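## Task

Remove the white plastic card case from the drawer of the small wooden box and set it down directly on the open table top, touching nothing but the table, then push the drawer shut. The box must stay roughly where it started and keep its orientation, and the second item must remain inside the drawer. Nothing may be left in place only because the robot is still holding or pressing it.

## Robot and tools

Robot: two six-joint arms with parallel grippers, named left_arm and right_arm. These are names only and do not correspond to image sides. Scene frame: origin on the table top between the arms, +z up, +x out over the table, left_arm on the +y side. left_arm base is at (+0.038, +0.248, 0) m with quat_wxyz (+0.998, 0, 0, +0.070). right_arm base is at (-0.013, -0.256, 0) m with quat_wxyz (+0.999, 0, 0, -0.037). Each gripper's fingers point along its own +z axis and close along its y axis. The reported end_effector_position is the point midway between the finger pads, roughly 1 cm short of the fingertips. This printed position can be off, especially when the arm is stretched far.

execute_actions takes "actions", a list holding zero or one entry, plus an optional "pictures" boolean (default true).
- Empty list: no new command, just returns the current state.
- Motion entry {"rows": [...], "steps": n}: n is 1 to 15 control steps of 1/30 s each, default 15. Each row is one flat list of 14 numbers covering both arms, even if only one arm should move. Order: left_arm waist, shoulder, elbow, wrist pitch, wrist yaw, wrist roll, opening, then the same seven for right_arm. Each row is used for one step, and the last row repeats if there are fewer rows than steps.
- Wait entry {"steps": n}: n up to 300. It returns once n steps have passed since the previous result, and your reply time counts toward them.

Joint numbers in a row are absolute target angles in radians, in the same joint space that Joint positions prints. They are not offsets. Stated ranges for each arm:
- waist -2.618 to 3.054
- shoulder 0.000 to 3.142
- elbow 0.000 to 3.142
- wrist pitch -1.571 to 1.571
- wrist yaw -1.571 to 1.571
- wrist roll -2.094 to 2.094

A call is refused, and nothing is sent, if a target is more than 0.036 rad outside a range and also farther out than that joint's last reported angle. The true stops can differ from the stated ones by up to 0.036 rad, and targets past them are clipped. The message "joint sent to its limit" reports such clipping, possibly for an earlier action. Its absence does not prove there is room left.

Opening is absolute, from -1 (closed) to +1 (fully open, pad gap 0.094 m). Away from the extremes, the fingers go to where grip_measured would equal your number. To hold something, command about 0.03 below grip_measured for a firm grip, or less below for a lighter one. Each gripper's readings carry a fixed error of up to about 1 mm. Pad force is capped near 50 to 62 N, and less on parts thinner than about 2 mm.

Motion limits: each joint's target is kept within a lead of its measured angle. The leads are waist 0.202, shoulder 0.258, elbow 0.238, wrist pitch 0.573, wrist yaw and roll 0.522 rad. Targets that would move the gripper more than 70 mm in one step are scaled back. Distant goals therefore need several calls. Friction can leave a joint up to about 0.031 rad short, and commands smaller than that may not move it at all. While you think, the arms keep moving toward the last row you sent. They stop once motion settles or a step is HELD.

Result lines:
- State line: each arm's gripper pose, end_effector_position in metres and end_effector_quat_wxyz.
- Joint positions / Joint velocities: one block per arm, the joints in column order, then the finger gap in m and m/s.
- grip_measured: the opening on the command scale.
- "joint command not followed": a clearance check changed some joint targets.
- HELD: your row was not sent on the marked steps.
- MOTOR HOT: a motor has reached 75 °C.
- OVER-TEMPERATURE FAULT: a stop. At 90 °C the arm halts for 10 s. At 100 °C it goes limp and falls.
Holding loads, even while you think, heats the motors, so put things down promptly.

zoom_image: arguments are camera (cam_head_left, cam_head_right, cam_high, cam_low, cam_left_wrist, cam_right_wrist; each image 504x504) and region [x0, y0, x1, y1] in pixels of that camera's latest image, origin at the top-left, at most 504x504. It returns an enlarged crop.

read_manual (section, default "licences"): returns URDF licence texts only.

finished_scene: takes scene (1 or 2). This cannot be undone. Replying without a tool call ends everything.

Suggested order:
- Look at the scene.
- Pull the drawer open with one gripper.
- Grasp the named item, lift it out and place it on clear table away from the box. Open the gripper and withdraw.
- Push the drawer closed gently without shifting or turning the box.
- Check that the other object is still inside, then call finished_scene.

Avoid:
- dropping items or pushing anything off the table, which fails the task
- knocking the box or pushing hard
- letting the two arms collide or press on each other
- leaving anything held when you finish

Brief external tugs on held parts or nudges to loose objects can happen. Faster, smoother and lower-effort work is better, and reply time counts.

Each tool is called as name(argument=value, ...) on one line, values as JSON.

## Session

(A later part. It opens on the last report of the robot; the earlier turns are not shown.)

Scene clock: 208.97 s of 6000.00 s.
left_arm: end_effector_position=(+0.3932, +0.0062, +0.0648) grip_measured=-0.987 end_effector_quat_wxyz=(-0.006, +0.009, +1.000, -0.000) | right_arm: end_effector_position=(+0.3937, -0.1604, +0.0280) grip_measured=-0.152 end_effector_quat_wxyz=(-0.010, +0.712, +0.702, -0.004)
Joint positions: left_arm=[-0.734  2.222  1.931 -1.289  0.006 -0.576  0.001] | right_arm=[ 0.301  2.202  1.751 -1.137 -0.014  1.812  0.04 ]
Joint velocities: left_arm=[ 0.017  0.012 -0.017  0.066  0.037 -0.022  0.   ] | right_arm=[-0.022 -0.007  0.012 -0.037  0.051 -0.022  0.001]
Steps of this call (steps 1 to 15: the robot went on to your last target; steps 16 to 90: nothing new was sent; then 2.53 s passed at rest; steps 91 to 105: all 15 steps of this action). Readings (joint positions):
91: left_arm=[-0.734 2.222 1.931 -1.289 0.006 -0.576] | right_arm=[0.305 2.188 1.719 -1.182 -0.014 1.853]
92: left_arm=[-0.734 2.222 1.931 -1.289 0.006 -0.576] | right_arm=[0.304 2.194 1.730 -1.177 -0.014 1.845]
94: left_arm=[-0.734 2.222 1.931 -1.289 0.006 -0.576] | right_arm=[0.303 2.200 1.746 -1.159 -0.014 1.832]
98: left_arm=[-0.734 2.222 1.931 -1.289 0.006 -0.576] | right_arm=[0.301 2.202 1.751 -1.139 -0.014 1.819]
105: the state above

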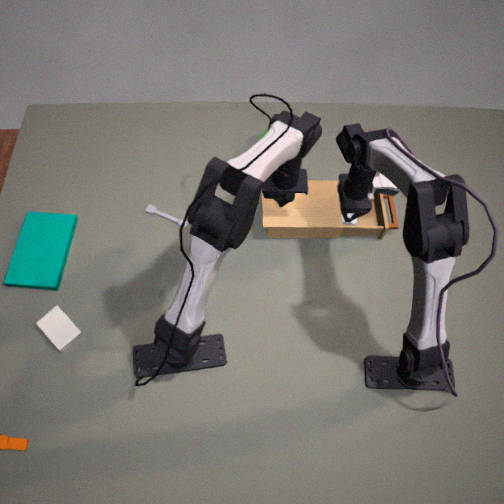

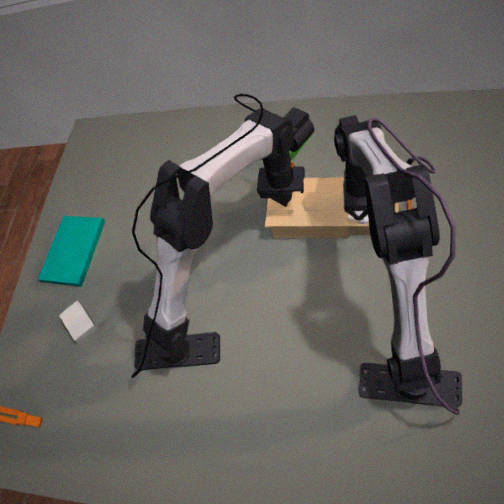

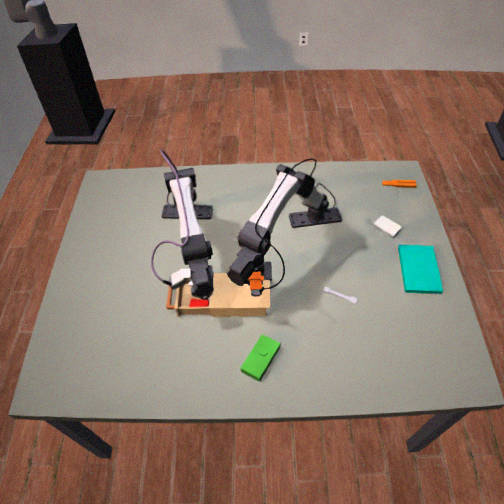

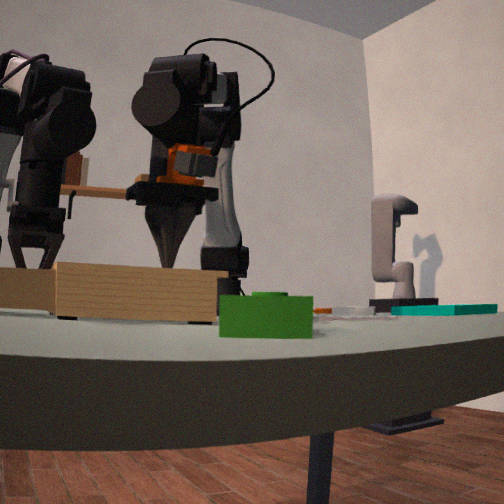

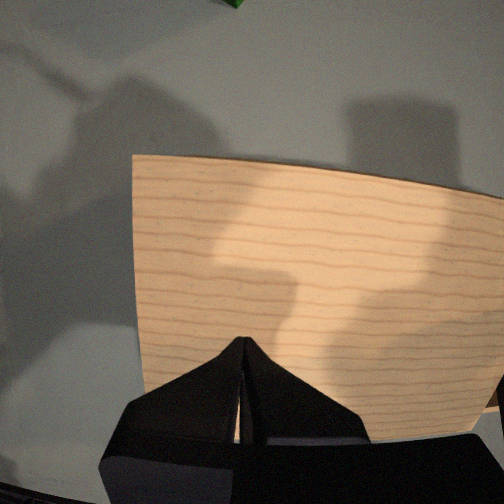

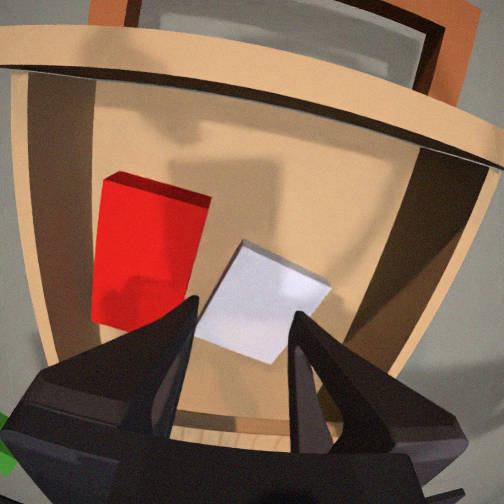

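execute_actions(actions=[{"rows":[[-0.735,2.29,1.91,-1.27,0,-0.58,-1,0.28,2.18,1.75,-1.19,0,2.08,0.15]]}])

Scene clock: 215.17 s of 6000.00 s.
left_arm: end_effector_position=(+0.3932, +0.0062, +0.0648) grip_measured=-0.987 end_effector_quat_wxyz=(-0.006, +0.009, +1.000, -0.000) | right_arm: end_effector_position=(+0.3863, -0.1696, +0.0345) grip_measured=+0.148 end_effector_quat_wxyz=(-0.011, +0.798, +0.602, -0.019)
Joint positions: left_arm=[-0.734  2.222  1.931 -1.289  0.006 -0.576  0.001] | right_arm=[ 0.287  2.186  1.751 -1.18  -0.005  2.06   0.054]
Joint velocities: left_arm=[-0.007 -0.002 -0.012  0.066  0.007 -0.007  0.001] | right_arm=[-0.022 -0.012 -0.017  0.037 -0.022  0.139 -0.   ]
Steps of this call (steps 1 to 15: the robot went on to your last target; steps 16 to 90: nothing new was sent; then 2.70 s passed at rest; steps 91 to 105: all 15 steps of this action). Readings (joint positions):
91: left_arm=[-0.734 2.222 1.931 -1.289 0.006 -0.576] | right_arm=[0.300 2.200 1.751 -1.140 -0.013 1.846]
92: left_arm=[-0.734 2.222 1.931 -1.289 0.006 -0.576] | right_arm=[0.298 2.197 1.751 -1.147 -0.012 1.891]
94: left_arm=[-0.734 2.222 1.931 -1.289 0.006 -0.576] | right_arm=[0.293 2.192 1.751 -1.161 -0.009 1.956]
98: left_arm=[-0.734 2.222 1.931 -1.289 0.006 -0.576] | right_arm=[0.287 2.186 1.751 -1.174 -0.006 2.023]
105: the state above

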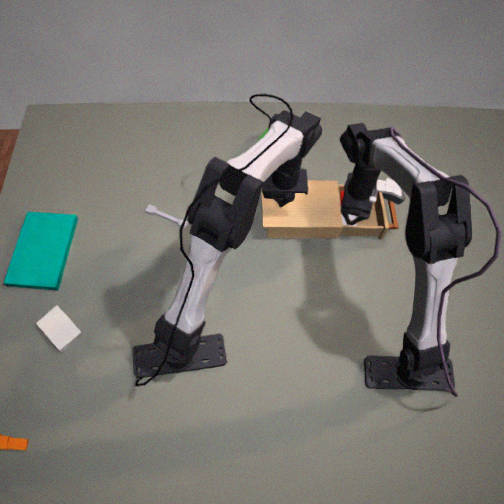

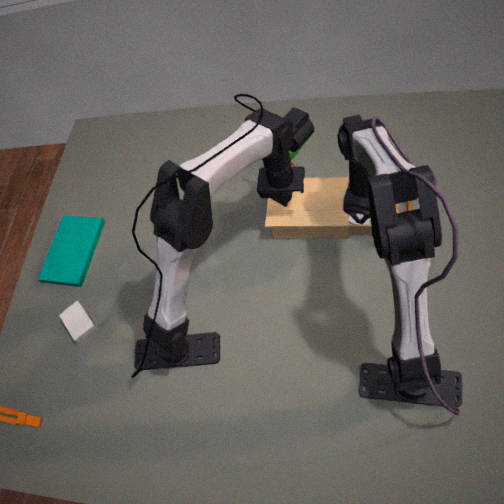

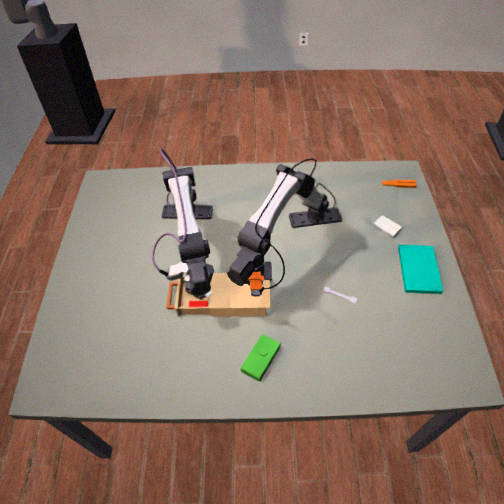

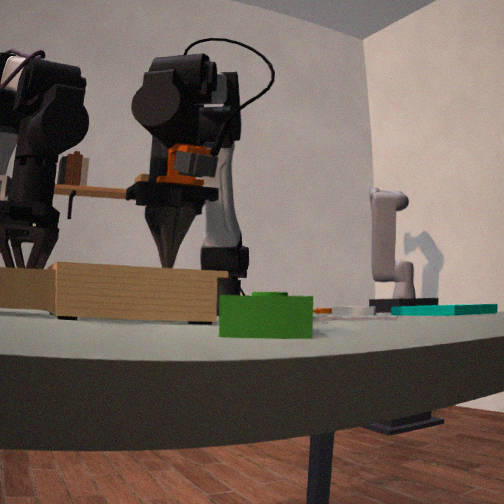

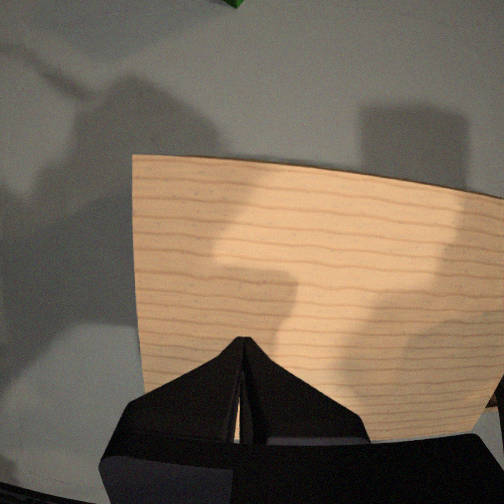

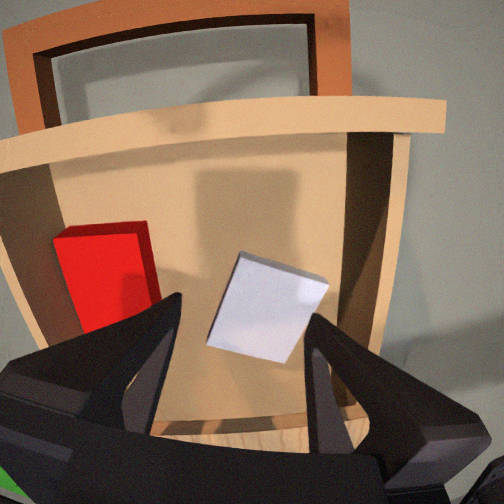

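execute_actions(actions=[{"rows":[[-0.735,2.29,1.91,-1.27,0,-0.58,-1,0.318,2.18,1.75,-1.22,0,1.92,0.15]]}], pictures=false)

execute_actions(actions=[{"rows":[[-0.735,2.29,1.91,-1.27,0,-0.58,-1,0.318,2.24,1.75,-1.21,0,1.92,0.15]]}])

Scene clock: 224.60 s of 6000.00 s.
left_arm: end_effector_position=(+0.3932, +0.0062, +0.0648) grip_measured=-0.987 end_effector_quat_wxyz=(-0.006, +0.009, +1.000, -0.000) | right_arm: end_effector_position=(+0.3766, -0.1606, +0.0350) grip_measured=+0.148 end_effector_quat_wxyz=(-0.019, +0.750, +0.661, -0.032)
Joint positions: left_arm=[-0.734  2.222  1.931 -1.289  0.006 -0.576  0.001] | right_arm=[ 0.314  2.186  1.751 -1.21  -0.003  1.936  0.054]
Joint velocities: left_arm=[-0.027 -0.012 -0.002 -0.007  0.022  0.022 -0.001] | right_arm=[-0.007  0.012  0.007 -0.081 -0.022  0.022 -0.001]
Steps of this call (steps 1 to 15: the robot went on to your last target; steps 16 to 90: nothing new was sent; then 5.93 s passed at rest; steps 91 to 105: all 15 steps of this action). Readings (joint positions):
91: left_arm=[-0.734 2.222 1.931 -1.289 0.006 -0.576] | right_arm=[0.288 2.186 1.751 -1.183 -0.004 2.051]
92: left_arm=[-0.734 2.222 1.931 -1.289 0.006 -0.576] | right_arm=[0.291 2.186 1.751 -1.188 -0.003 2.027]
94: left_arm=[-0.734 2.222 1.931 -1.289 0.006 -0.576] | right_arm=[0.301 2.186 1.751 -1.197 -0.003 1.992]
98: left_arm=[-0.734 2.222 1.931 -1.289 0.006 -0.576] | right_arm=[0.314 2.186 1.751 -1.206 -0.003 1.956]
105: the state above

Scene clock: 225.10 s of 6000.00 s.
left_arm: end_effector_position=(+0.3932, +0.0062, +0.0648) grip_measured=-0.987 end_effector_quat_wxyz=(-0.006, +0.009, +1.000, -0.000) | right_arm: end_effector_position=(+0.3764, -0.1620, +0.0261) grip_measured=+0.148 end_effector_quat_wxyz=(-0.019, +0.747, +0.663, -0.042)
Joint positions: left_arm=[-0.734  2.222  1.931 -1.289  0.006 -0.576  0.001] | right_arm=[ 0.314  2.209  1.751 -1.204  0.005  1.929  0.054]
Joint velocities: left_arm=[ 0.037 -0.002 -0.017 -0.081  0.007  0.037  0.   ] | right_arm=[ 0.022  0.007 -0.012 -0.022 -0.022 -0.037  0.   ]
Steps of this call (steps 1 to 15: all 15 steps of this action). Readings (joint positions):
1: left_arm=[-0.734 2.222 1.931 -1.289 0.006 -0.576] | right_arm=[0.314 2.188 1.751 -1.210 -0.003 1.935]
2: left_arm=[-0.734 2.222 1.931 -1.289 0.006 -0.576] | right_arm=[0.314 2.191 1.751 -1.210 -0.003 1.934]
4: left_arm=[-0.734 2.222 1.931 -1.289 0.006 -0.576] | right_arm=[0.314 2.202 1.751 -1.208 -0.002 1.933]
8: left_arm=[-0.734 2.222 1.931 -1.289 0.006 -0.576] | right_arm=[0.314 2.209 1.751 -1.204 0.005 1.929]
15: the state above

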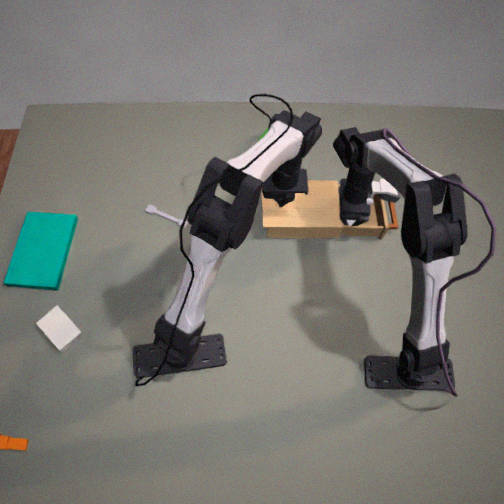

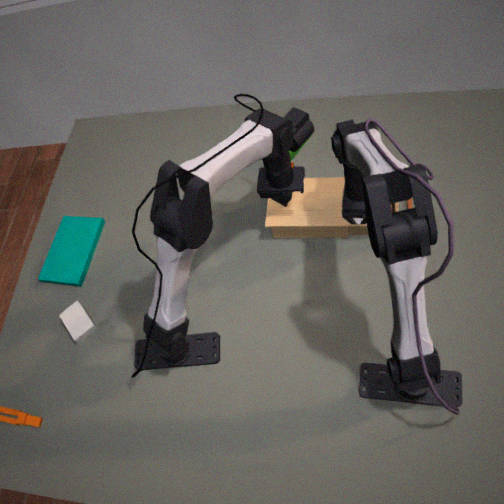

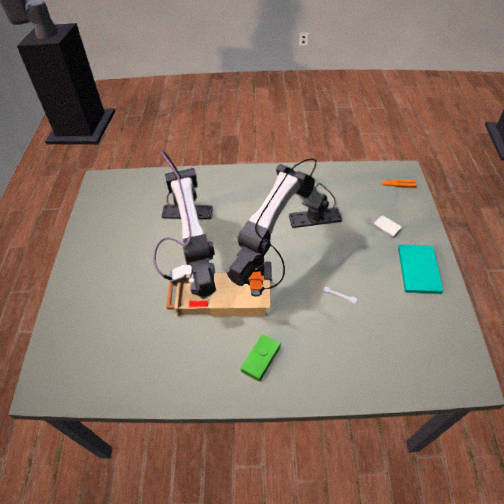

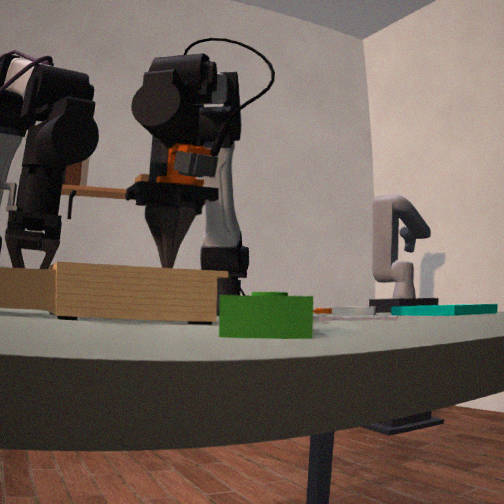

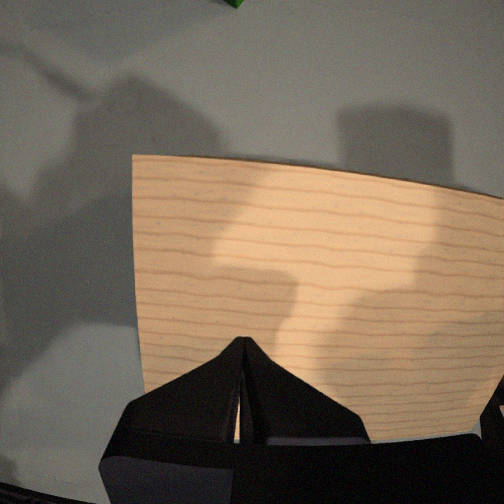

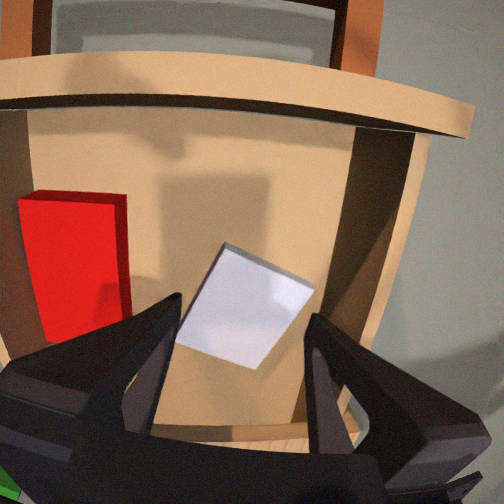

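execute_actions(actions=[{"rows":[[-0.735,2.29,1.91,-1.27,0,-0.58,-1,0.31,2.26,1.73,-1.16,0,2.0,0.05]]}], pictures=false)

execute_actions(actions=[{"rows":[[-0.735,2.29,1.91,-1.27,0,-0.58,-1,0.31,2.25,1.73,-1.15,0,2.08,-0.3]]}])

Scene clock: 232.63 s of 6000.00 s.
left_arm: end_effector_position=(+0.3932, +0.0062, +0.0648) grip_measured=-0.987 end_effector_quat_wxyz=(-0.006, +0.009, +1.000, -0.000) | right_arm: end_effector_position=(+0.3768, -0.1641, +0.0239) grip_measured=+0.052 end_effector_quat_wxyz=(-0.016, +0.761, +0.647, -0.046)
Joint positions: left_arm=[-0.734  2.222  1.931 -1.289  0.006 -0.576  0.001] | right_arm=[ 0.312  2.215  1.751 -1.203  0.013  1.971  0.049]
Joint velocities: left_arm=[-0.007  0.002 -0.007 -0.007 -0.051  0.007  0.   ] | right_arm=[-0.007 -0.017 -0.012  0.007 -0.037 -0.037 -0.001]
Steps of this call (steps 1 to 15: the robot went on to your last target; steps 16 to 90: nothing new was sent; then 4.03 s passed at rest; steps 91 to 105: all 15 steps of this action). Readings (joint positions):
91: left_arm=[-0.734 2.222 1.931 -1.289 0.006 -0.576] | right_arm=[0.314 2.210 1.751 -1.203 0.006 1.936]
92: left_arm=[-0.734 2.222 1.931 -1.289 0.006 -0.576] | right_arm=[0.314 2.213 1.751 -1.203 0.008 1.945]
94: left_arm=[-0.734 2.222 1.931 -1.289 0.006 -0.576] | right_arm=[0.312 2.215 1.751 -1.203 0.010 1.955]
98: left_arm=[-0.734 2.222 1.931 -1.289 0.006 -0.576] | right_arm=[0.312 2.215 1.751 -1.203 0.011 1.965]
105: the state above

Scene clock: 233.13 s of 6000.00 s.
left_arm: end_effector_position=(+0.3932, +0.0062, +0.0648) grip_measured=-0.987 end_effector_quat_wxyz=(-0.006, +0.009, +1.000, -0.000) | right_arm: end_effector_position=(+0.3776, -0.1664, +0.0239) grip_measured=-0.160 end_effector_quat_wxyz=(-0.011, +0.788, +0.614, -0.047)
Joint positions: left_arm=[-0.734  2.222  1.931 -1.289  0.006 -0.576  0.001] | right_arm=[ 0.309  2.215  1.751 -1.202  0.02   2.054  0.039]
Joint velocities: left_arm=[ 0.002 -0.007 -0.007  0.007 -0.037 -0.051  0.001] | right_arm=[ 0.007  0.012 -0.012  0.066 -0.037  0.007 -0.   ]
Steps of this call (steps 1 to 15: all 15 steps of this action). Readings (joint positions):
1: left_arm=[-0.734 2.222 1.931 -1.289 0.006 -0.576] | right_arm=[0.312 2.215 1.751 -1.203 0.015 1.982]
2: left_arm=[-0.734 2.222 1.931 -1.289 0.006 -0.576] | right_arm=[0.312 2.215 1.751 -1.202 0.015 1.998]
4: left_arm=[-0.734 2.222 1.931 -1.289 0.006 -0.576] | right_arm=[0.311 2.215 1.751 -1.200 0.018 2.020]
8: left_arm=[-0.734 2.222 1.931 -1.289 0.006 -0.576] | right_arm=[0.310 2.215 1.751 -1.201 0.019 2.042]
15: the state above

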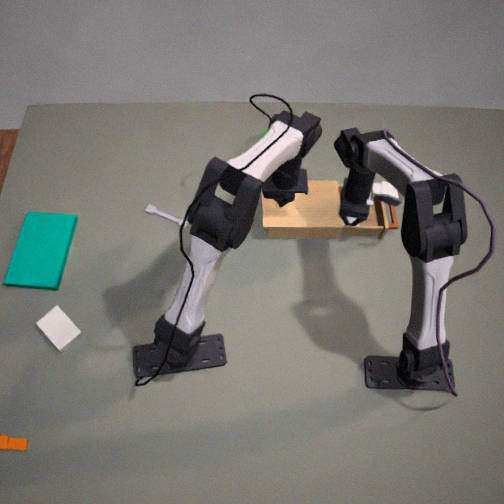

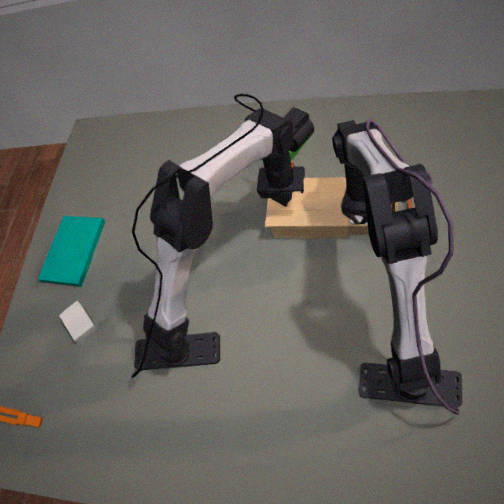

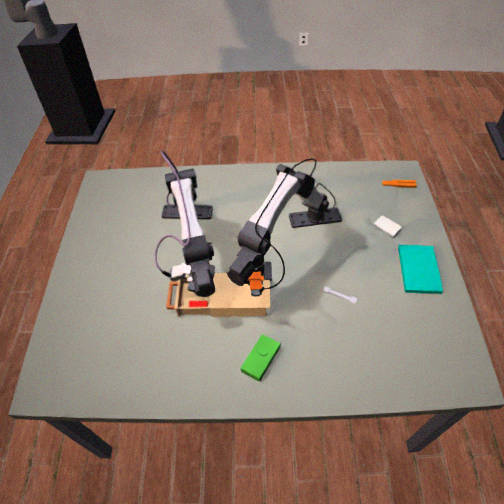

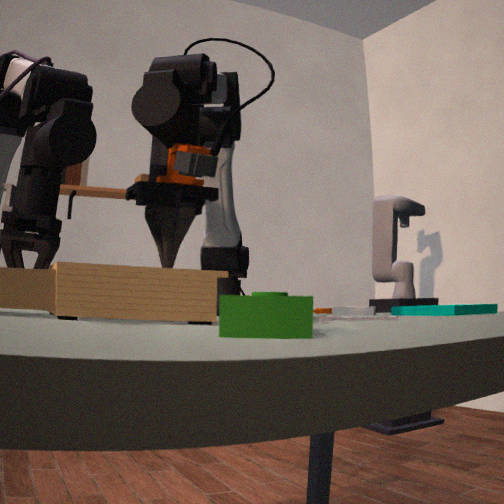

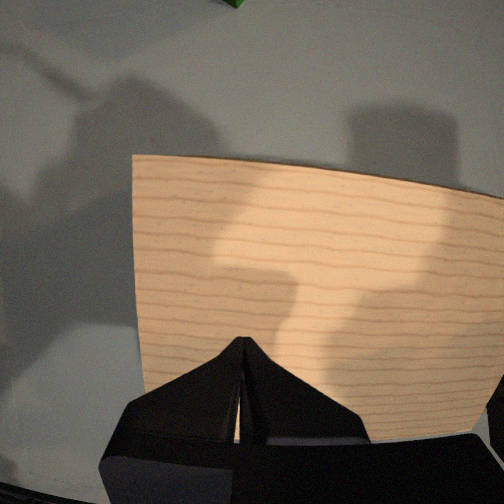

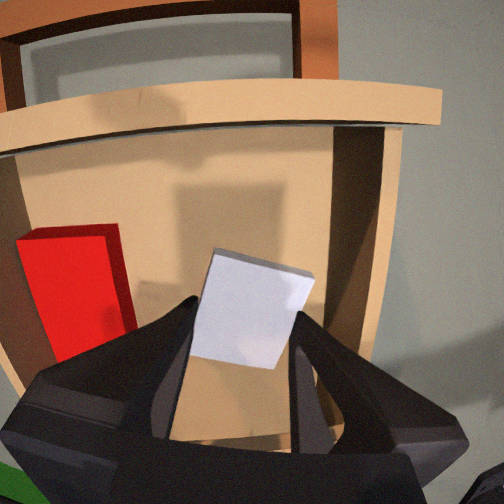

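Gripped. Shift clear of the lip and lift.

execute_actions(actions=[{"rows":[[-0.735,2.29,1.91,-1.27,0,-0.58,-1,0.27,2.18,1.75,-1.19,0,2.0,-0.3]]}], pictures=false)

execute_actions(actions=[{"rows":[[-0.735,2.29,1.91,-1.27,0,-0.58,-1,0.27,2.04,1.76,-1.24,0,2.0,-0.3]]}])

Scene clock: 241.93 s of 6000.00 s.
left_arm: end_effector_position=(+0.3932, +0.0062, +0.0648) grip_measured=-0.987 end_effector_quat_wxyz=(-0.006, +0.009, +1.000, -0.000) | right_arm: end_effector_position=(+0.3836, -0.1789, +0.0360) grip_measured=-0.160 end_effector_quat_wxyz=(-0.009, +0.788, +0.615, -0.029)
Joint positions: left_arm=[-0.734  2.222  1.931 -1.289  0.006 -0.576  0.001] | right_arm=[ 0.272  2.183  1.751 -1.199  0.01   2.012  0.039]
Joint velocities: left_arm=[-0.007 -0.022  0.012 -0.007  0.051 -0.007  0.   ] | right_arm=[-0.022  0.007 -0.007  0.066 -0.022 -0.051  0.   ]
Steps of this call (steps 1 to 15: the robot went on to your last target; steps 16 to 90: nothing new was sent; then 5.30 s passed at rest; steps 91 to 105: all 15 steps of this action). Readings (joint positions):
91: left_arm=[-0.734 2.222 1.931 -1.289 0.006 -0.576] | right_arm=[0.306 2.211 1.751 -1.203 0.019 2.049]
92: left_arm=[-0.734 2.222 1.931 -1.289 0.006 -0.576] | right_arm=[0.301 2.208 1.751 -1.202 0.015 2.041]
94: left_arm=[-0.734 2.222 1.931 -1.289 0.006 -0.576] | right_arm=[0.288 2.197 1.751 -1.201 0.013 2.030]
98: left_arm=[-0.734 2.222 1.931 -1.289 0.006 -0.576] | right_arm=[0.272 2.184 1.751 -1.200 0.013 2.019]
105: the state above

Scene clock: 242.43 s of 6000.00 s.
left_arm: end_effector_position=(+0.3932, +0.0062, +0.0648) grip_measured=-0.987 end_effector_quat_wxyz=(-0.006, +0.009, +1.000, -0.000) | right_arm: end_effector_position=(+0.3869, -0.1780, +0.1023) grip_measured=-0.160 end_effector_quat_wxyz=(+0.023, +0.787, +0.616, +0.037)
Joint positions: left_arm=[-0.734  2.222  1.931 -1.289  0.006 -0.576  0.001] | right_arm=[ 0.272  2.019  1.762 -1.227  0.009  2.01   0.039]
Joint velocities: left_arm=[ 0.002 -0.032  0.007 -0.007  0.007 -0.007  0.   ] | right_arm=[ 0.027 -0.007 -0.022 -0.051  0.007 -0.007 -0.001]
Steps of this call (steps 1 to 15: all 15 steps of this action). Readings (joint positions):
1: left_arm=[-0.734 2.222 1.931 -1.289 0.006 -0.576] | right_arm=[0.272 2.172 1.750 -1.199 0.010 2.011]
2: left_arm=[-0.734 2.222 1.931 -1.289 0.006 -0.576] | right_arm=[0.272 2.154 1.749 -1.207 0.009 2.011]
4: left_arm=[-0.734 2.222 1.931 -1.289 0.006 -0.576] | right_arm=[0.272 2.094 1.749 -1.215 0.009 2.011]
8: left_arm=[-0.734 2.222 1.931 -1.289 0.006 -0.576] | right_arm=[0.272 2.018 1.761 -1.224 0.009 2.011]
15: the state above

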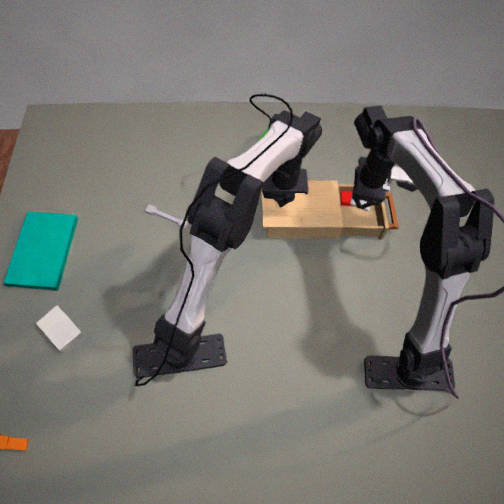

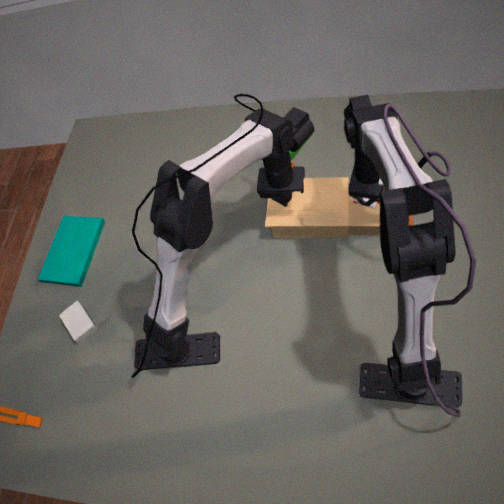

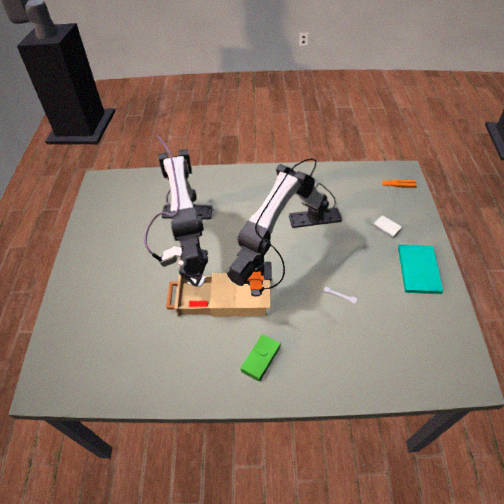

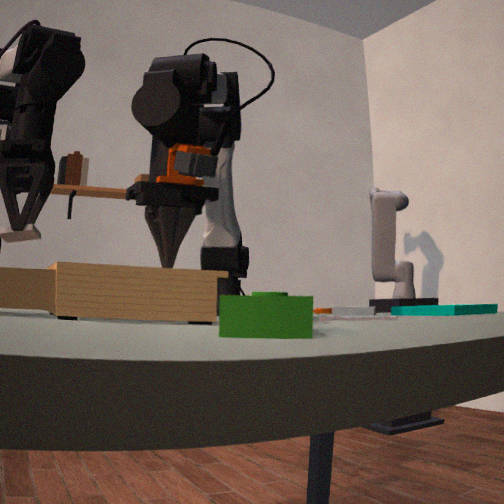

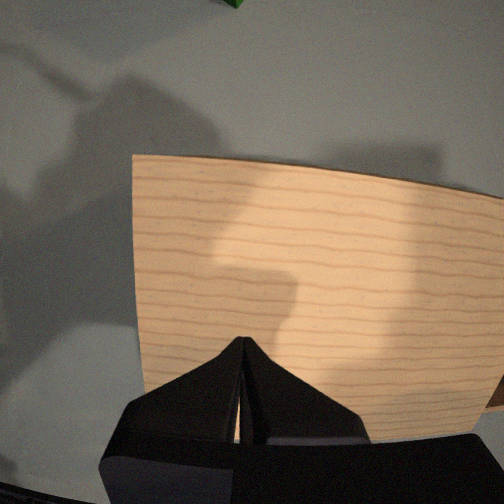

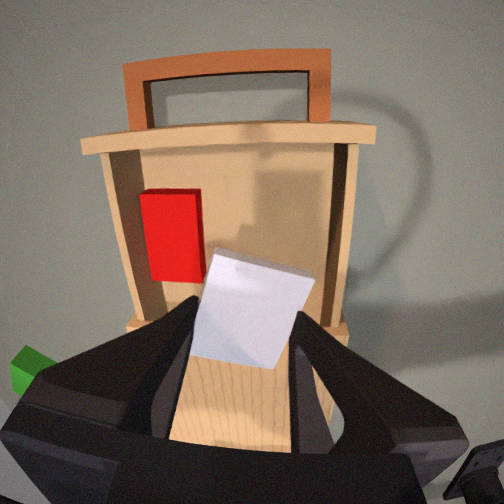

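execute_actions(actions=[{"rows":[[-0.735,2.29,1.91,-1.27,0,-0.58,-1,-0.25,2.04,1.76,-1.17,0,1.5,-0.3]]}], pictures=false)

execute_actions(actions=[{"rows":[[-0.735,2.29,1.91,-1.27,0,-0.58,-1,-0.25,2.2,1.76,-1.16,0,1.5,-0.3]]}], pictures=false)

execute_actions(actions=[{"rows":[[-0.735,2.29,1.91,-1.27,0,-0.58,-1,-0.25,2.27,1.76,-1.16,0,1.5,-0.3]]}], pictures=false)

Scene clock: 253.63 s of 6000.00 s.
left_arm: end_effector_position=(+0.3932, +0.0062, +0.0648) grip_measured=-0.987 end_effector_quat_wxyz=(-0.006, +0.009, +1.000, -0.000) | right_arm: end_effector_position=(+0.3816, -0.4094, +0.1042) grip_measured=-0.160 end_effector_quat_wxyz=(+0.067, +0.811, +0.580, +0.036)
Joint positions: left_arm=[-0.734  2.222  1.931 -1.289  0.006 -0.576  0.001] | right_arm=[-0.289  2.019  1.762 -1.163  0.015  1.536  0.039]
Joint velocities: left_arm=[ 0.002  0.002 -0.017 -0.037  0.007  0.051  0.001] | right_arm=[ 0.212  0.002  0.002 -0.051  0.007 -0.154 -0.   ]
Steps of this call (steps 1 to 15: the robot went on to your last target; steps 16 to 90: nothing new was sent; then 7.70 s passed at rest; steps 91 to 105: all 15 steps of this action). Readings (joint positions):
91: left_arm=[-0.734 2.222 1.931 -1.289 0.006 -0.576] | right_arm=[0.258 2.019 1.762 -1.227 0.001 1.951]
92: left_arm=[-0.734 2.222 1.931 -1.289 0.006 -0.576] | right_arm=[0.232 2.019 1.762 -1.219 -0.007 1.876]
94: left_arm=[-0.734 2.222 1.931 -1.289 0.006 -0.576] | right_arm=[0.138 2.019 1.762 -1.199 -0.009 1.763]
98: left_arm=[-0.734 2.222 1.931 -1.289 0.006 -0.576] | right_arm=[-0.094 2.019 1.762 -1.172 -0.007 1.632]
105: the state above

Scene clock: 254.13 s of 6000.00 s.
left_arm: end_effector_position=(+0.3932, +0.0062, +0.0648) grip_measured=-0.987 end_effector_quat_wxyz=(-0.006, +0.009, +1.000, -0.000) | right_arm: end_effector_position=(+0.3827, -0.3914, +0.0313) grip_measured=-0.160 end_effector_quat_wxyz=(-0.007, +0.795, +0.607, -0.009)
Joint positions: left_arm=[-0.734  2.222  1.931 -1.289  0.006 -0.576  0.001] | right_arm=[-0.251  2.205  1.769 -1.156  0.007  1.511  0.039]
Joint velocities: left_arm=[-0.002 -0.027  0.007  0.007  0.037  0.007 -0.   ] | right_arm=[ 0.007  0.012 -0.002  0.022  0.066  0.022 -0.   ]
Steps of this call (steps 1 to 15: all 15 steps of this action). Readings (joint positions):
1: left_arm=[-0.734 2.222 1.931 -1.289 0.006 -0.576] | right_arm=[-0.280 2.031 1.765 -1.166 0.015 1.532]
2: left_arm=[-0.734 2.222 1.931 -1.289 0.006 -0.576] | right_arm=[-0.271 2.053 1.774 -1.164 0.015 1.528]
4: left_arm=[-0.734 2.222 1.931 -1.289 0.006 -0.576] | right_arm=[-0.257 2.117 1.775 -1.154 0.012 1.521]
8: left_arm=[-0.734 2.222 1.931 -1.289 0.006 -0.576] | right_arm=[-0.251 2.206 1.770 -1.154 0.007 1.514]
15: the state above

Scene clock: 254.63 s of 6000.00 s.
left_arm: end_effector_position=(+0.3932, +0.0062, +0.0648) grip_measured=-0.987 end_effector_quat_wxyz=(-0.006, +0.009, +1.000, -0.000) | right_arm: end_effector_position=(+0.3789, -0.3901, +0.0133) grip_measured=-0.160 end_effector_quat_wxyz=(-0.025, +0.794, +0.607, -0.022)
Joint positions: left_arm=[-0.734  2.222  1.931 -1.289  0.006 -0.576  0.001] | right_arm=[-0.251  2.25   1.769 -1.156  0.007  1.511  0.039]
Joint velocities: left_arm=[ 0.012 -0.017 -0.002 -0.007 -0.051  0.051 -0.   ] | right_arm=[-0.002 -0.022  0.002  0.022  0.051 -0.007  0.   ]
Steps of this call (steps 1 to 15: all 15 steps of this action). Readings (joint positions):
1: left_arm=[-0.734 2.222 1.931 -1.289 0.006 -0.576] | right_arm=[-0.251 2.208 1.769 -1.156 0.007 1.511]
2: left_arm=[-0.734 2.222 1.931 -1.289 0.006 -0.576] | right_arm=[-0.251 2.211 1.769 -1.156 0.007 1.511]
4: left_arm=[-0.734 2.222 1.931 -1.289 0.006 -0.576] | right_arm=[-0.251 2.227 1.769 -1.156 0.007 1.511]
8: left_arm=[-0.734 2.222 1.931 -1.289 0.006 -0.576] | right_arm=[-0.251 2.249 1.769 -1.156 0.007 1.511]
15: the state above

Release, rise, then push the handle with both fingers.

execute_actions(actions=[{"rows":[[-0.735,2.33,1.91,-1.27,0,-0.58,-1,-0.25,2.29,1.76,-1.16,0,1.5,-0.3],[-0.735,2.33,1.91,-1.27,0,-0.58,-1,-0.25,2.29,1.76,-1.16,0,1.5,-0.3],[-0.735,2.33,1.91,-1.27,0,-0.58,-1,-0.25,2.29,1.76,-1.16,0,1.5,-0.3],[-0.735,2.33,1.91,-1.27,0,-0.58,-1,-0.25,2.29,1.76,-1.16,0,1.5,-0.3],[-0.735,2.33,1.91,-1.27,0,-0.58,-1,-0.25,2.29,1.76,-1.16,0,1.5,-0.3],[-0.735,2.33,1.91,-1.27,0,-0.58,-1,-0.25,2.29,1.76,-1.16,0,1.5,0.1]]}], pictures=false)

execute_actions(actions=[{"rows":[[-0.735,2.33,1.91,-1.27,0,-0.58,-1,-0.25,2.215,1.76,-1.17,0,1.5,0.1]],"steps":12}], pictures=false)

execute_actions(actions=[{"rows":[[-0.735,2.33,1.91,-1.27,0,-0.58,-1,-0.07,2.215,1.76,-1.17,0,1.5,0.1]]}], pictures=false)

execute_actions(actions=[{"rows":[[-0.735,2.33,1.91,-1.27,0,-0.58,-1,0.0,2.215,1.76,-1.16,-0.05,1.55,-0.4]]}], pictures=false)

execute_actions(actions=[{"rows":[[-0.735,2.33,1.91,-1.27,0,-0.58,-1,0.09,2.215,1.76,-1.16,-0.12,1.62,-0.4]]}])

Scene clock: 281.00 s of 6000.00 s.
left_arm: end_effector_position=(+0.3931, +0.0063, +0.0643) grip_measured=-0.987 end_effector_quat_wxyz=(-0.006, +0.009, +1.000, +0.000) | right_arm: end_effector_position=(+0.3783, -0.3898, +0.0109) grip_measured=+0.098 end_effector_quat_wxyz=(-0.028, +0.794, +0.607, -0.023)
Joint positions: left_arm=[-0.734  2.223  1.931 -1.289  0.006 -0.576  0.001] | right_arm=[-0.251  2.256  1.769 -1.156  0.007  1.51   0.052]
Joint velocities: left_arm=[ 0.007  0.012 -0.007  0.037 -0.007  0.022  0.001] | right_arm=[-0.002 -0.002  0.007 -0.007 -0.081  0.037  0.001]
Steps of this call (steps 1 to 15: the robot went on to your last target; steps 16 to 90: nothing new was sent; then 22.87 s passed at rest; steps 91 to 105: all 15 steps of this action). Readings (joint positions):
91: left_arm=[-0.734 2.223 1.931 -1.289 0.006 -0.576] | right_arm=[-0.251 2.251 1.769 -1.156 0.007 1.511]
92: left_arm=[-0.734 2.223 1.931 -1.289 0.006 -0.576] | right_arm=[-0.251 2.252 1.769 -1.156 0.007 1.511]
94: left_arm=[-0.734 2.223 1.931 -1.289 0.006 -0.576] | right_arm=[-0.251 2.253 1.769 -1.156 0.007 1.511]
98: left_arm=[-0.734 2.223 1.931 -1.289 0.006 -0.576] | right_arm=[-0.251 2.255 1.769 -1.156 0.007 1.510]
105: the state above

Scene clock: 281.40 s of 6000.00 s.
left_arm: end_effector_position=(+0.3931, +0.0063, +0.0643) grip_measured=-0.987 end_effector_quat_wxyz=(-0.006, +0.009, +1.000, +0.000) | right_arm: end_effector_position=(+0.3809, -0.3907, +0.0271) grip_measured=+0.098 end_effector_quat_wxyz=(-0.013, +0.794, +0.607, -0.013)
Joint positions: left_arm=[-0.734  2.223  1.931 -1.289  0.006 -0.576  0.001] | right_arm=[-0.251  2.215  1.769 -1.16   0.007  1.51   0.052]
Joint velocities: left_arm=[-0.012  0.012 -0.007  0.007  0.007 -0.022 -0.   ] | right_arm=[ 0.012  0.002 -0.007  0.051  0.037  0.007  0.001]
Steps of this call (steps 1 to 12: all 12 steps of this action). Readings (joint positions):
1: left_arm=[-0.734 2.223 1.931 -1.289 0.006 -0.576] | right_arm=[-0.251 2.253 1.769 -1.156 0.007 1.510]
2: left_arm=[-0.734 2.223 1.931 -1.289 0.006 -0.576] | right_arm=[-0.251 2.249 1.769 -1.159 0.007 1.510]
4: left_arm=[-0.734 2.223 1.931 -1.289 0.006 -0.576] | right_arm=[-0.251 2.235 1.769 -1.159 0.007 1.510]
8: left_arm=[-0.734 2.223 1.931 -1.289 0.006 -0.576] | right_arm=[-0.251 2.216 1.769 -1.159 0.007 1.510]
12: the state above

Scene clock: 281.90 s of 6000.00 s.
left_arm: end_effector_position=(+0.3931, +0.0063, +0.0643) grip_measured=-0.987 end_effector_quat_wxyz=(-0.006, +0.009, +1.000, +0.000) | right_arm: end_effector_position=(+0.3991, -0.3147, +0.0271) grip_measured=+0.098 end_effector_quat_wxyz=(-0.015, +0.735, +0.678, -0.011)
Joint positions: left_arm=[-0.734  2.223  1.931 -1.289  0.006 -0.576  0.001] | right_arm=[-0.066  2.215  1.769 -1.16  -0.002  1.51   0.052]
Joint velocities: left_arm=[ 0.007  0.012  0.002  0.081  0.022 -0.037  0.001] | right_arm=[-0.081 -0.007 -0.027 -0.022  0.037 -0.007  0.   ]
Steps of this call (steps 1 to 15: all 15 steps of this action). Readings (joint positions):
1: left_arm=[-0.734 2.223 1.931 -1.289 0.006 -0.576] | right_arm=[-0.239 2.215 1.769 -1.160 0.012 1.510]
2: left_arm=[-0.734 2.223 1.931 -1.289 0.006 -0.576] | right_arm=[-0.216 2.215 1.769 -1.160 0.017 1.510]
4: left_arm=[-0.734 2.223 1.931 -1.289 0.006 -0.576] | right_arm=[-0.140 2.215 1.769 -1.160 0.017 1.510]
8: left_arm=[-0.734 2.223 1.931 -1.289 0.006 -0.576] | right_arm=[-0.037 2.215 1.769 -1.160 -0.001 1.510]
15: the state above

Scene clock: 282.40 s of 6000.00 s.
left_arm: end_effector_position=(+0.3931, +0.0063, +0.0643) grip_measured=-0.987 end_effector_quat_wxyz=(-0.006, +0.009, +1.000, +0.000) | right_arm: end_effector_position=(+0.4013, -0.2959, +0.0271) grip_measured=-0.398 end_effector_quat_wxyz=(-0.011, +0.728, +0.686, -0.015)
Joint positions: left_arm=[-0.734  2.223  1.931 -1.289  0.006 -0.576  0.001] | right_arm=[-0.017  2.215  1.769 -1.16   0.008  1.539  0.028]
Joint velocities: left_arm=[-0.002 -0.007  0.007  0.022  0.037 -0.022  0.   ] | right_arm=[ 0.007  0.002  0.002  0.007  0.022 -0.007  0.   ]
Steps of this call (steps 1 to 15: all 15 steps of this action). Readings (joint positions):
1: left_arm=[-0.734 2.223 1.931 -1.289 0.006 -0.576] | right_arm=[-0.064 2.215 1.769 -1.160 -0.004 1.514]
2: left_arm=[-0.734 2.223 1.931 -1.289 0.006 -0.576] | right_arm=[-0.058 2.215 1.769 -1.160 -0.008 1.519]
4: left_arm=[-0.734 2.223 1.931 -1.289 0.006 -0.576] | right_arm=[-0.032 2.215 1.769 -1.160 -0.015 1.526]
8: left_arm=[-0.734 2.223 1.931 -1.289 0.006 -0.576] | right_arm=[-0.017 2.215 1.769 -1.160 0.008 1.535]
15: the state above

Scene clock: 282.90 s of 6000.00 s.
left_arm: end_effector_position=(+0.3931, +0.0063, +0.0643) grip_measured=-0.987 end_effector_quat_wxyz=(-0.006, +0.009, +1.000, +0.000) | right_arm: end_effector_position=(+0.4017, -0.2741, +0.0280) grip_measured=-0.398 end_effector_quat_wxyz=(-0.003, +0.729, +0.684, -0.025)
Joint positions: left_arm=[-0.734  2.223  1.931 -1.289  0.006 -0.576  0.001] | right_arm=[ 0.045  2.213  1.769 -1.166  0.031  1.605  0.028]
Joint velocities: left_arm=[ 0.002 -0.007  0.002 -0.139  0.022 -0.007 -0.001] | right_arm=[-0.002 -0.007 -0.012  0.007  0.037  0.051  0.001]
Steps of this call (steps 1 to 15: all 15 steps of this action). Readings (joint positions):
1: left_arm=[-0.734 2.223 1.931 -1.289 0.006 -0.576] | right_arm=[-0.011 2.215 1.769 -1.160 0.007 1.548]
2: left_arm=[-0.734 2.223 1.931 -1.289 0.006 -0.576] | right_arm=[-0.004 2.215 1.769 -1.161 0.017 1.559]
4: left_arm=[-0.734 2.223 1.931 -1.289 0.006 -0.576] | right_arm=[0.016 2.214 1.769 -1.162 0.038 1.575]
8: left_arm=[-0.734 2.223 1.931 -1.289 0.006 -0.576] | right_arm=[0.043 2.213 1.769 -1.165 0.031 1.596]
15: the state above

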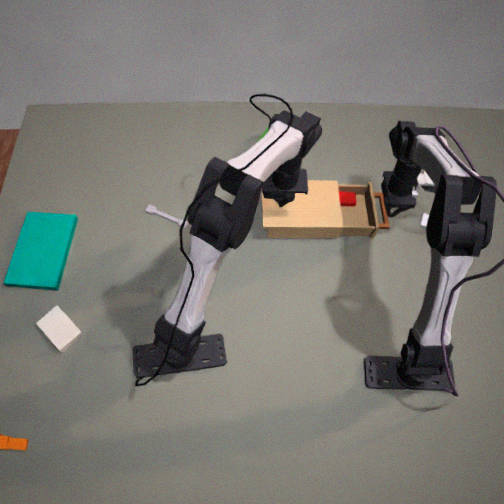

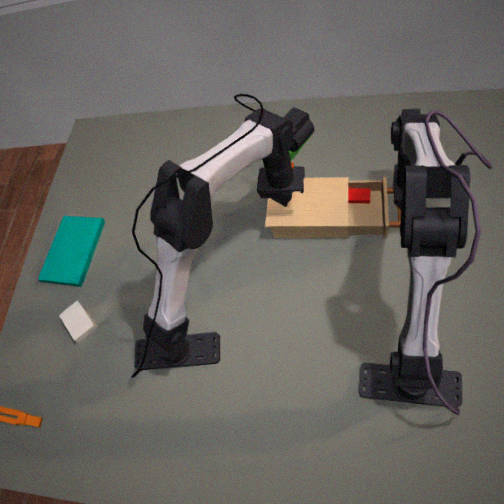

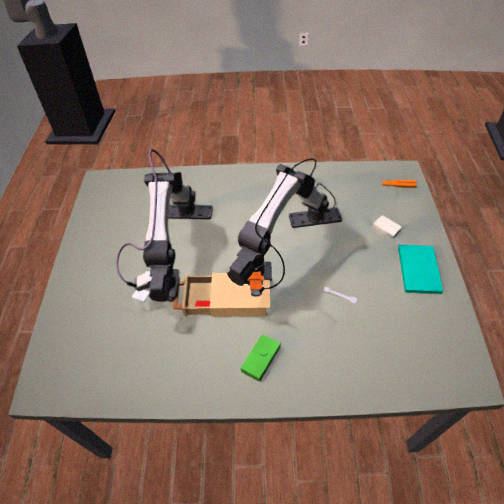

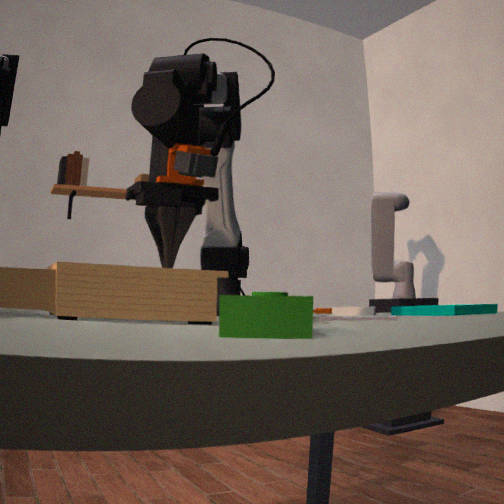

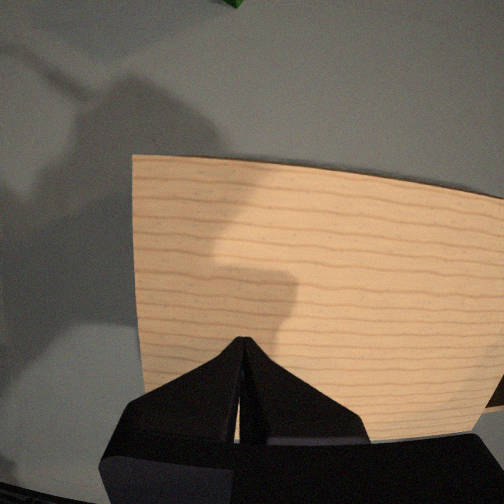

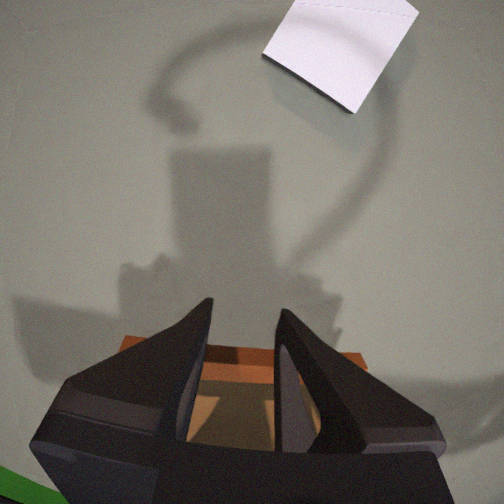

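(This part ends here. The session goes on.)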